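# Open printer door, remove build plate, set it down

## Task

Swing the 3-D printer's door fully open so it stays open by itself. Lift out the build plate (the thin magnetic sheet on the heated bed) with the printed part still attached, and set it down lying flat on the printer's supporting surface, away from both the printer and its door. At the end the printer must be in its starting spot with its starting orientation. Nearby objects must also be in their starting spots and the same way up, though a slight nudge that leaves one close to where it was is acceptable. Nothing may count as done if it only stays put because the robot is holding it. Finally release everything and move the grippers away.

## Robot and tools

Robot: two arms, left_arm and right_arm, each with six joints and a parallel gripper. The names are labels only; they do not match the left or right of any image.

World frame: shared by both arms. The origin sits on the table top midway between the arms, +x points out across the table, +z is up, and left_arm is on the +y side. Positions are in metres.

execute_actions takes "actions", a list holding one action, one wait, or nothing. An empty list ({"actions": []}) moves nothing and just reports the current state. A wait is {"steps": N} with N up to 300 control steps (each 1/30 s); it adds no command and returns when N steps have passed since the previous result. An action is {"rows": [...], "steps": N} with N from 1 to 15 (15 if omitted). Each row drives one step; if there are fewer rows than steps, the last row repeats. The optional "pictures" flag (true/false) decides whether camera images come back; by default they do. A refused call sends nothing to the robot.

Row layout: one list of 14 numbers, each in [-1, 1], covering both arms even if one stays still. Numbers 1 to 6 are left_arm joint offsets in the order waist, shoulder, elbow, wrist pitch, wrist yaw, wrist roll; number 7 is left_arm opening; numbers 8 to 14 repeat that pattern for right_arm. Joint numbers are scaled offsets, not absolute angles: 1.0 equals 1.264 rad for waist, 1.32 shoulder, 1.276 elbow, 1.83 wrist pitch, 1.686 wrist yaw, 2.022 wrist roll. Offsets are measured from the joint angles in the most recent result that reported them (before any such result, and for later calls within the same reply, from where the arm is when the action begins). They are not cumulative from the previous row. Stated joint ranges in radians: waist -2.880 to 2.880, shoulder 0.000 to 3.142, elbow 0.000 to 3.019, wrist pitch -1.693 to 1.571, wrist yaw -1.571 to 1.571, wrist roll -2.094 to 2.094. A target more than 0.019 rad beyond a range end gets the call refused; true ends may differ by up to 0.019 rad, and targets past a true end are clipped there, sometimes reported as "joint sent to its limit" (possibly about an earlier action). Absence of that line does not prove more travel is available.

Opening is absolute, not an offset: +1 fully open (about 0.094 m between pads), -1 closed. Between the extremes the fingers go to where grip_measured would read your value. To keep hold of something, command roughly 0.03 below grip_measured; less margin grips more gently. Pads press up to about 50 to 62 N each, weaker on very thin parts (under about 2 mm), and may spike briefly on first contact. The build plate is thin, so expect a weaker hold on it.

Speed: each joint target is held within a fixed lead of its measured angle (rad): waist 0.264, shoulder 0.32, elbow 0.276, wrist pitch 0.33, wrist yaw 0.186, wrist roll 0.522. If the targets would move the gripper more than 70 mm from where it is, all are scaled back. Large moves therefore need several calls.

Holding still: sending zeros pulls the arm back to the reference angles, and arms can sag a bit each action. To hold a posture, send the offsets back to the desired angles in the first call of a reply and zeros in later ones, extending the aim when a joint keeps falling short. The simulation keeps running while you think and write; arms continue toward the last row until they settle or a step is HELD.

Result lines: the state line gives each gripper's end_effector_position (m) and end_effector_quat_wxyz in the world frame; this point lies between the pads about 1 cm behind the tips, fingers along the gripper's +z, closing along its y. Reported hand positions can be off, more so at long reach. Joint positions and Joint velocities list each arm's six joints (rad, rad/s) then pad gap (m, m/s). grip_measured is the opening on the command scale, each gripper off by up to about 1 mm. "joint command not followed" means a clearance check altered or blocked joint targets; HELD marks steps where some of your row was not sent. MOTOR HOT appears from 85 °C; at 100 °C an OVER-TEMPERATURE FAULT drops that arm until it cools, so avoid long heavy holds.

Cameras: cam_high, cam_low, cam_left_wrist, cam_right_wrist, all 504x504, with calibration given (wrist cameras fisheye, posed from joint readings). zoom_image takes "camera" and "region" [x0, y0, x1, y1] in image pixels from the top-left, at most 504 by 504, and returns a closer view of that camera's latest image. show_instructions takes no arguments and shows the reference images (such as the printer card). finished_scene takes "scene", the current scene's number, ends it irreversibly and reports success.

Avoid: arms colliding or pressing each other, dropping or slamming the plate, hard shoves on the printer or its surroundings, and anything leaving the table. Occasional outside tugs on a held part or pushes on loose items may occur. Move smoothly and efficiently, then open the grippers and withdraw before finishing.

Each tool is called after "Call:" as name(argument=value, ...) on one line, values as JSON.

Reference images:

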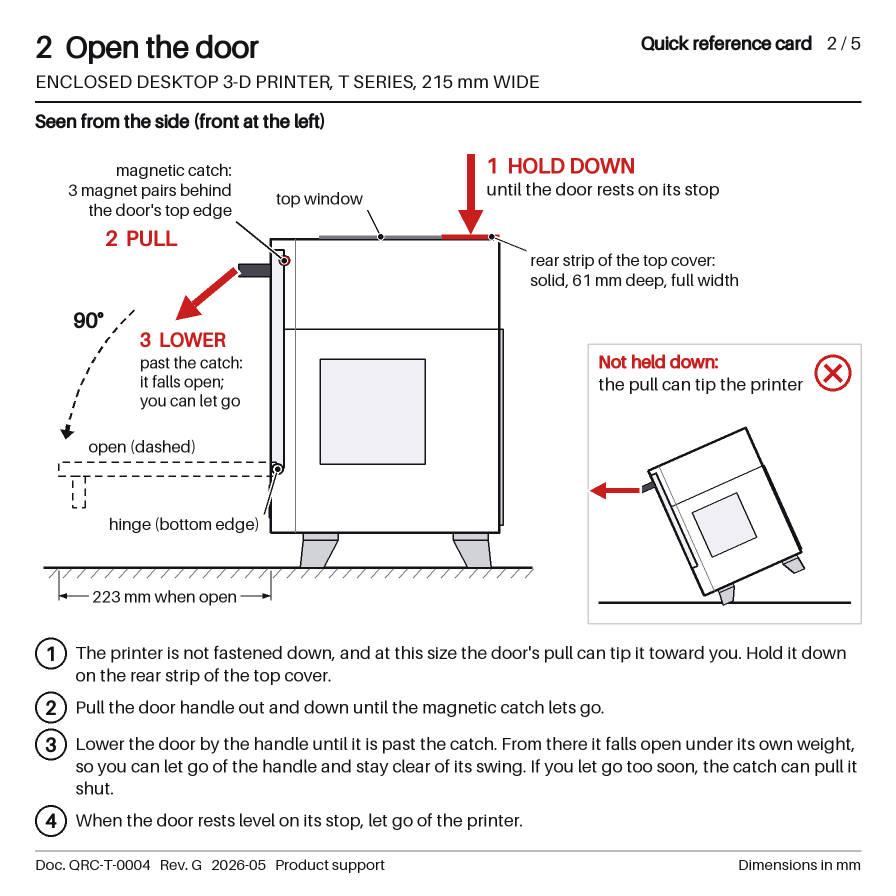

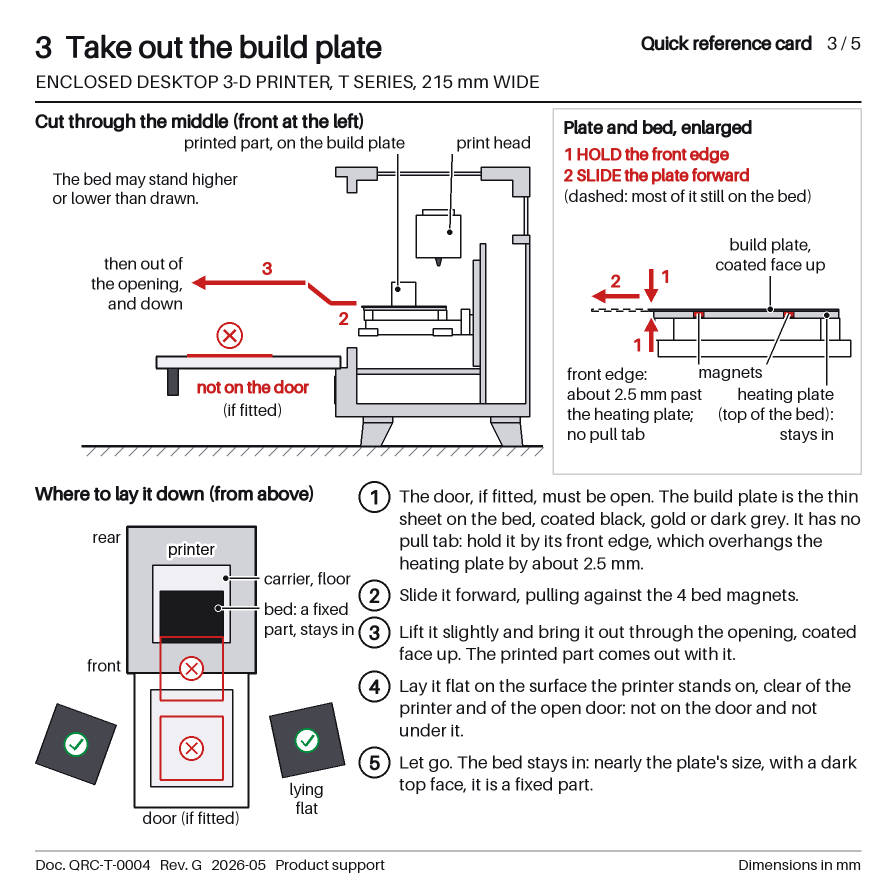

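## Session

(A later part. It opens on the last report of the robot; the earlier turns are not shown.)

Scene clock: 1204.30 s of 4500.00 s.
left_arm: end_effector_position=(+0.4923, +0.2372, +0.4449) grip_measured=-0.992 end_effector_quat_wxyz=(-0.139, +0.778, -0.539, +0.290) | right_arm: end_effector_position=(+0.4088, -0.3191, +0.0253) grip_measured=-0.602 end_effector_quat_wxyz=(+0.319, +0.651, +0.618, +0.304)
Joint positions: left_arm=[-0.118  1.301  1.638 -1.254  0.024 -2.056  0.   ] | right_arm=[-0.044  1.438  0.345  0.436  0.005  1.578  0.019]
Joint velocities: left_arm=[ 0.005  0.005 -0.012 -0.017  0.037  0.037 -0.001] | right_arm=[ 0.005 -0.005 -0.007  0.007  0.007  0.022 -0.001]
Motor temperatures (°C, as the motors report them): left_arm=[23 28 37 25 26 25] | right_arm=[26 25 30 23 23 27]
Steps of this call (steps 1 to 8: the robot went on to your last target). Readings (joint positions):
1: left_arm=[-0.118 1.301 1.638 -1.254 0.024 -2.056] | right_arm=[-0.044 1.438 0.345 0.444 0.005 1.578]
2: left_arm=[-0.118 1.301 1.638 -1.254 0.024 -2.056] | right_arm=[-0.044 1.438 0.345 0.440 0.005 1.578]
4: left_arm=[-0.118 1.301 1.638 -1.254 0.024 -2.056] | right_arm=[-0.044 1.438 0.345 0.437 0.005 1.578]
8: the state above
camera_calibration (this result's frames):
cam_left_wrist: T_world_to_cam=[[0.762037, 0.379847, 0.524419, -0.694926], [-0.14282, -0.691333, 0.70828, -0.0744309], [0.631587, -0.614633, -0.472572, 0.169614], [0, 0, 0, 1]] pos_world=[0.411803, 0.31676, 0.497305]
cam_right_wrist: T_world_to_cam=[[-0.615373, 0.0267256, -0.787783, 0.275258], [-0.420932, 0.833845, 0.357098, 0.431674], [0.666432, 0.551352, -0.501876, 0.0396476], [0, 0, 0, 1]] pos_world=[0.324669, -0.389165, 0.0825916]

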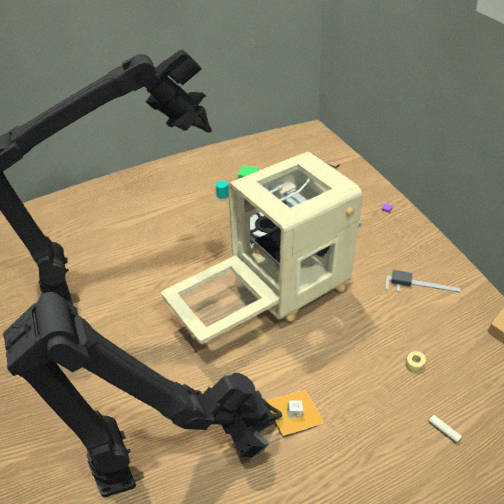

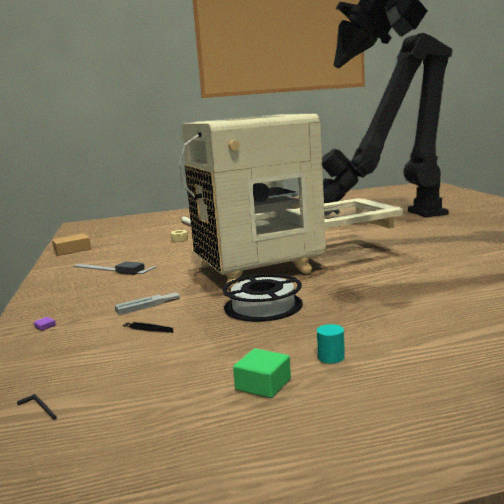

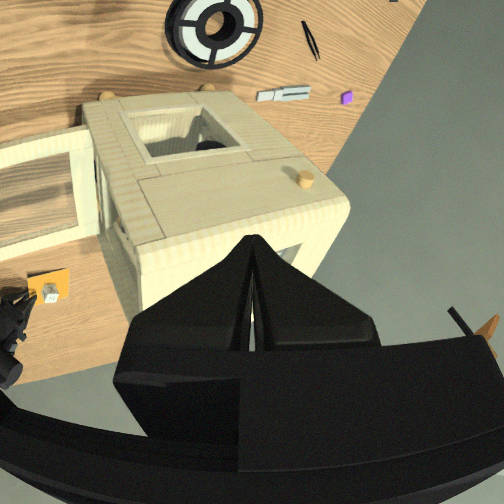

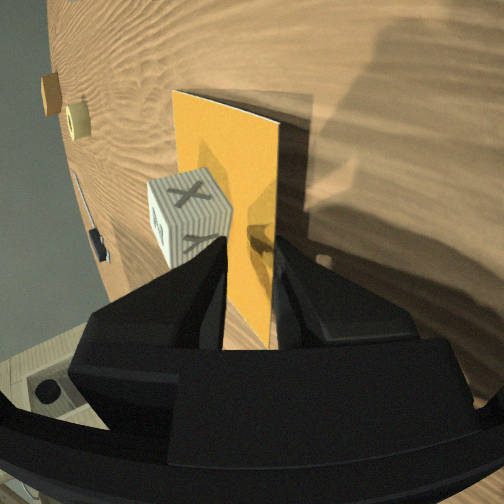

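Call:
execute_actions(actions=[{"rows":[[0,0,0.02,0,0,0,-1,0,0,0.01,-0.01,0,0,-0.6],[0,0,0.02,0,0,0,-1,0,0,0.01,-0.013,0,0,-0.6],[0,0,0.02,0,0,0,-1,0,0,0.01,-0.016,0,0,-0.6],[0,0,0.02,0,0,0,-1,0,0,0.01,-0.019,0,0,-0.6],[0,0,0.02,0,0,0,-1,0,0,0.01,-0.022,0,0,-0.6],[0,0,0.02,0,0,0,-1,0,0,0.01,-0.025,0,0,-0.6],[0,0,0.02,0,0,0,-1,0,0,0.01,-0.027,0,0,-0.6]],"steps":12}], pictures=false)

Call:
execute_actions(actions=[{"rows":[[0,0,0.02,0,0,0,-1,0,-0.013,-0.005,0,0,0,-0.6],[0,0,0.02,0,0,0,-1,0,-0.015,-0.008,0,0,0,-0.6],[0,0,0.02,0,0,0,-1,0,-0.017,-0.011,0,0,0,-0.6],[0,0,0.02,0,0,0,-1,0,-0.019,-0.014,0,0,0,-0.6],[0,0,0.02,0,0,0,-1,0,-0.021,-0.017,0,0,0,-0.6],[0,0,0.02,0,0,0,-1,0,-0.023,-0.02,0,0,0,-0.6],[0,0,0.02,0,0,0,-1,0,-0.025,-0.023,0,0,0,-0.6],[0,0,0.02,0,0,0,-1,0,-0.027,-0.026,0,0,0,-0.6],[0,0,0.02,0,0,0,-1,0,-0.029,-0.028,0,0,0,-0.6]],"steps":15}])

Scene clock: 1216.97 s of 4500.00 s.
left_arm: end_effector_position=(+0.4923, +0.2372, +0.4449) grip_measured=-0.992 end_effector_quat_wxyz=(-0.139, +0.778, -0.539, +0.290) | right_arm: end_effector_position=(+0.4036, -0.3189, +0.0188) grip_measured=-0.602 end_effector_quat_wxyz=(+0.308, +0.656, +0.623, +0.294)
Joint positions: left_arm=[-0.118  1.301  1.638 -1.254  0.024 -2.056  0.   ] | right_arm=[-0.044  1.438  0.345  0.402  0.005  1.578  0.019]
Joint velocities: left_arm=[-0.015  0.005 -0.007 -0.002  0.037  0.022  0.   ] | right_arm=[ 0.005 -0.005 -0.012  0.017  0.066  0.007 -0.001]
Motor temperatures (°C, as the motors report them): left_arm=[23 28 37 25 26 25] | right_arm=[26 25 30 23 23 27]
Steps of this call (steps 1 to 30: the robot went on to your last target; steps 31 to 90: nothing new was sent; then 9.27 s passed at rest; steps 91 to 102: all 12 steps of this action). Readings (joint positions):
91: left_arm=[-0.118 1.301 1.638 -1.254 0.024 -2.056] | right_arm=[-0.044 1.438 0.345 0.435 0.005 1.578]
92: left_arm=[-0.118 1.301 1.638 -1.254 0.024 -2.056] | right_arm=[-0.044 1.438 0.345 0.433 0.005 1.578]
94: left_arm=[-0.118 1.301 1.638 -1.254 0.024 -2.056] | right_arm=[-0.044 1.438 0.345 0.426 0.005 1.578]
98: left_arm=[-0.118 1.301 1.638 -1.254 0.024 -2.056] | right_arm=[-0.044 1.438 0.345 0.407 0.005 1.578]
102: the state above

Scene clock: 1217.47 s of 4500.00 s.
left_arm: end_effector_position=(+0.4923, +0.2372, +0.4449) grip_measured=-0.992 end_effector_quat_wxyz=(-0.139, +0.778, -0.539, +0.290) | right_arm: end_effector_position=(+0.3926, -0.3184, +0.0187) grip_measured=-0.602 end_effector_quat_wxyz=(+0.308, +0.657, +0.623, +0.293)
Joint positions: left_arm=[-0.118  1.301  1.638 -1.254  0.024 -2.056  0.   ] | right_arm=[-0.044  1.411  0.317  0.402  0.005  1.578  0.019]
Joint velocities: left_arm=[-0.015 -0.005  0.007 -0.002 -0.007  0.051  0.001] | right_arm=[-0.015 -0.015 -0.022  0.012 -0.022 -0.037  0.   ]
Motor temperatures (°C, as the motors report them): left_arm=[23 28 37 25 26 25] | right_arm=[26 25 30 23 23 27]
Steps of this call (steps 1 to 15: all 15 steps of this action). Readings (joint positions):
1: left_arm=[-0.118 1.301 1.638 -1.254 0.024 -2.056] | right_arm=[-0.044 1.438 0.345 0.402 0.005 1.578]
2: left_arm=[-0.118 1.301 1.638 -1.254 0.024 -2.056] | right_arm=[-0.044 1.437 0.345 0.402 0.005 1.578]
4: left_arm=[-0.118 1.301 1.638 -1.254 0.024 -2.056] | right_arm=[-0.044 1.434 0.343 0.402 0.005 1.578]
8: left_arm=[-0.118 1.301 1.638 -1.254 0.024 -2.056] | right_arm=[-0.044 1.420 0.328 0.402 0.005 1.578]
15: the state above
camera_calibration (this result's frames):
cam_left_wrist: T_world_to_cam=[[0.762037, 0.379847, 0.524419, -0.694926], [-0.14282, -0.691333, 0.70828, -0.0744309], [0.631587, -0.614633, -0.472572, 0.169614], [0, 0, 0, 1]] pos_world=[0.411803, 0.31676, 0.497305]
cam_right_wrist: T_world_to_cam=[[-0.64261, 0.0279133, -0.765685, 0.27073], [-0.408133, 0.833286, 0.372909, 0.421134], [0.648444, 0.552136, -0.524086, 0.0544559], [0, 0, 0, 1]] pos_world=[0.310541, -0.388549, 0.0787891]

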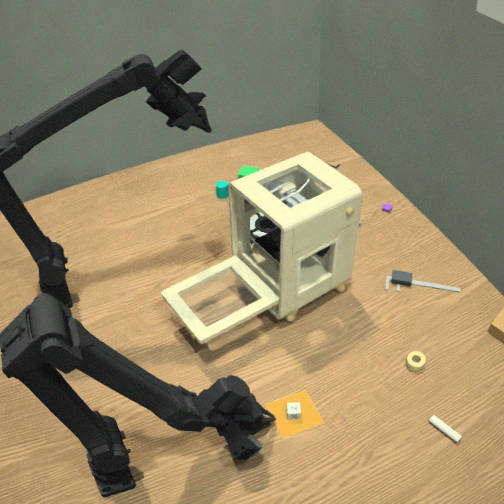

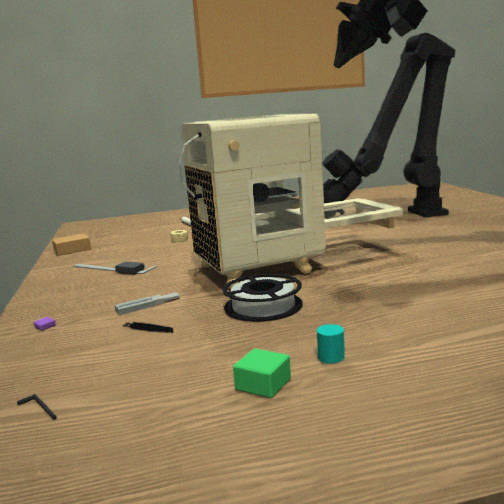

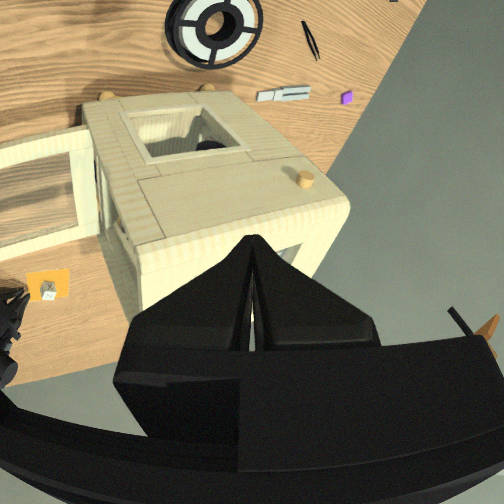

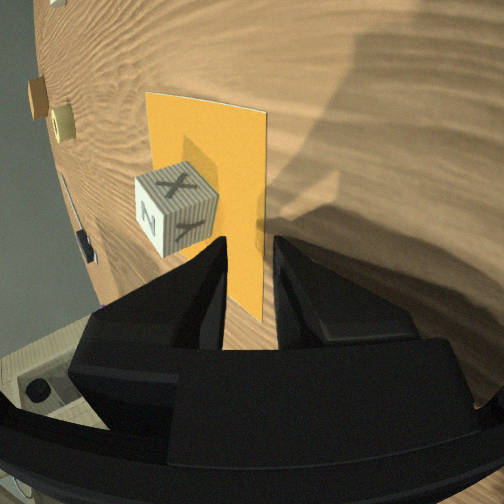

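Call:
execute_actions(actions=[{"rows":[[0.01,-0.01,0.02,0,0,0,-1,0,-0.02,-0.005,0,0,0,-0.6],[0.02,-0.02,0.02,0,0,0,-1,0,-0.03,-0.01,0,0,0,-0.6],[0.03,-0.03,0.02,0,0,0,-1,0,-0.045,-0.015,0,0,0,-0.6],[0.04,-0.04,0.02,0,0,0,-1,0,-0.06,-0.02,0,0,0,-0.6],[0.05,-0.05,0.02,0,0,0,-1,0,-0.075,-0.025,0,0,0,-0.6],[0.06,-0.06,0.02,0,0,0,-1,0,-0.09,-0.03,0,0,0,-0.6],[0.07,-0.07,0.02,0,0,0,-1,0,-0.105,-0.035,0,0,0,-0.6],[0.08,-0.08,0.02,0,0,0,-1,0,-0.12,-0.04,0,0,0,-0.6],[0.09,-0.09,0.02,0,0,0,-1,0,-0.135,-0.045,0,0,0,-0.6],[0.1,-0.1,0.02,0,0,0,-1,0,-0.15,-0.05,0,0,0,-0.6],[0.1,-0.11,0.02,0,0,0,-1,0,-0.165,-0.05,0,0,0,-0.6],[0.1,-0.12,0.02,0,0,0,-1,0,-0.18,-0.05,0,0,0,-0.6],[0.1,-0.125,0.02,0,0,0,-1,0,-0.19,-0.05,0,0,0,-0.6],[0.1,-0.13,0.02,0,0,0,-1,0,-0.2,-0.05,0,0,0,-0.6]],"steps":15}], pictures=false)

Call:
execute_actions(actions=[{"steps":20}])

Scene clock: 1233.93 s of 4500.00 s.
left_arm: end_effector_position=(+0.4367, +0.3013, +0.5202) grip_measured=-0.992 end_effector_quat_wxyz=(-0.200, +0.785, -0.472, +0.347) | right_arm: end_effector_position=(+0.3859, -0.3181, +0.0872) grip_measured=-0.602 end_effector_quat_wxyz=(+0.369, +0.624, +0.592, +0.352)
Joint positions: left_arm=[ 0.013  1.132  1.638 -1.254  0.024 -2.056  0.   ] | right_arm=[-0.044  1.162  0.26   0.402  0.005  1.578  0.019]
Joint velocities: left_arm=[-0.015 -0.435  0.007  0.017 -0.051  0.007 -0.   ] | right_arm=[-0.015 -0.376 -0.007 -0.012 -0.007 -0.022  0.   ]
Motor temperatures (°C, as the motors report them): left_arm=[23 28 37 25 26 25] | right_arm=[26 25 30 23 23 27]
Steps of this call (steps 1 to 15: the robot went on to your last target; steps 16 to 90: nothing new was sent; then 12.97 s passed at rest; steps 91 to 105: all 15 steps of this action). Readings (joint positions):
91: left_arm=[-0.117 1.300 1.638 -1.254 0.024 -2.056] | right_arm=[-0.044 1.410 0.317 0.402 0.005 1.578]
92: left_arm=[-0.116 1.299 1.638 -1.254 0.024 -2.056] | right_arm=[-0.044 1.406 0.316 0.402 0.005 1.578]
94: left_arm=[-0.107 1.293 1.638 -1.254 0.024 -2.056] | right_arm=[-0.044 1.386 0.310 0.402 0.005 1.578]
98: left_arm=[-0.056 1.252 1.638 -1.254 0.024 -2.056] | right_arm=[-0.044 1.303 0.285 0.402 0.005 1.578]
105: the state above

Scene clock: 1234.60 s of 4500.00 s.
left_arm: end_effector_position=(+0.4343, +0.3013, +0.5227) grip_measured=-0.992 end_effector_quat_wxyz=(-0.201, +0.784, -0.472, +0.349) | right_arm: end_effector_position=(+0.3866, -0.3182, +0.0940) grip_measured=-0.602 end_effector_quat_wxyz=(+0.374, +0.621, +0.588, +0.358)
Joint positions: left_arm=[ 0.013  1.126  1.638 -1.254  0.024 -2.056  0.   ] | right_arm=[-0.044  1.144  0.26   0.402  0.005  1.578  0.019]
Joint velocities: left_arm=[ 0.005 -0.005 -0.002 -0.007 -0.051 -0.037 -0.001] | right_arm=[-0.005 -0.005 -0.007 -0.002  0.022 -0.051 -0.   ]
Motor temperatures (°C, as the motors report them): left_arm=[23 28 37 25 26 25] | right_arm=[26 25 30 23 23 27]
Steps of this call (steps 1 to 20: the robot went on to your last target). Readings (joint positions):
1: left_arm=[0.013 1.119 1.638 -1.254 0.024 -2.056] | right_arm=[-0.044 1.152 0.260 0.402 0.005 1.578]
2: left_arm=[0.013 1.108 1.638 -1.254 0.024 -2.056] | right_arm=[-0.044 1.146 0.260 0.402 0.005 1.578]
4: left_arm=[0.013 1.098 1.638 -1.254 0.024 -2.056] | right_arm=[-0.044 1.144 0.260 0.402 0.005 1.578]
8: left_arm=[0.013 1.107 1.638 -1.254 0.024 -2.056] | right_arm=[-0.044 1.144 0.260 0.402 0.005 1.578]
20: the state above
camera_calibration (this result's frames):
cam_left_wrist: T_world_to_cam=[[0.603546, 0.474917, 0.640458, -0.736356], [-0.173578, -0.705728, 0.68689, -0.0646367], [0.778205, -0.525739, -0.343505, 0.124526], [0, 0, 0, 1]] pos_world=[0.336298, 0.36956, 0.558778]
cam_right_wrist: T_world_to_cam=[[-0.468523, 0.0203217, -0.883217, 0.265831], [-0.476206, 0.836255, 0.271856, 0.427152], [0.74412, 0.547964, -0.382127, 0.0459986], [0, 0, 0, 1]] pos_world=[0.293732, -0.387816, 0.13624]

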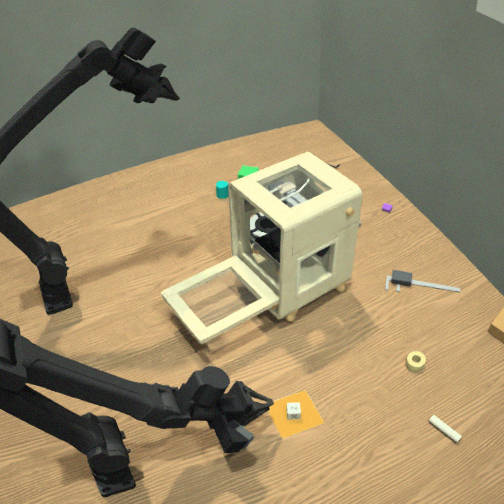

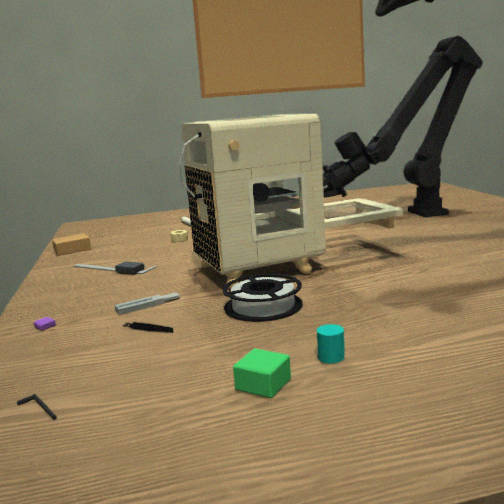

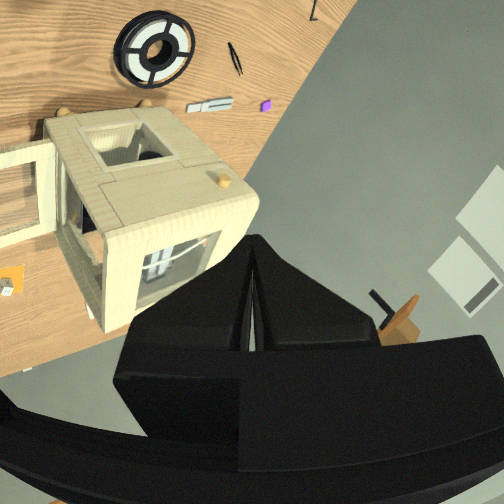

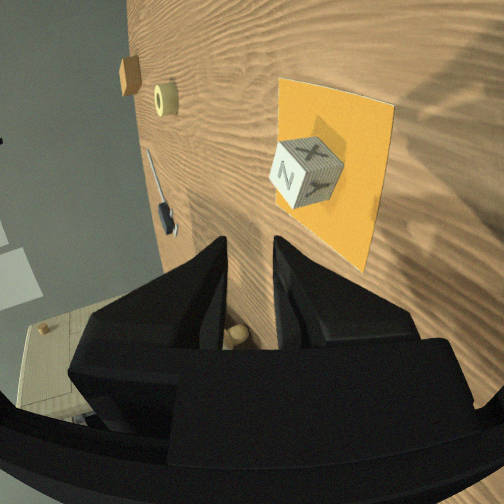

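Call:
finished_scene(scene=1)

The scene is finished: the task was done.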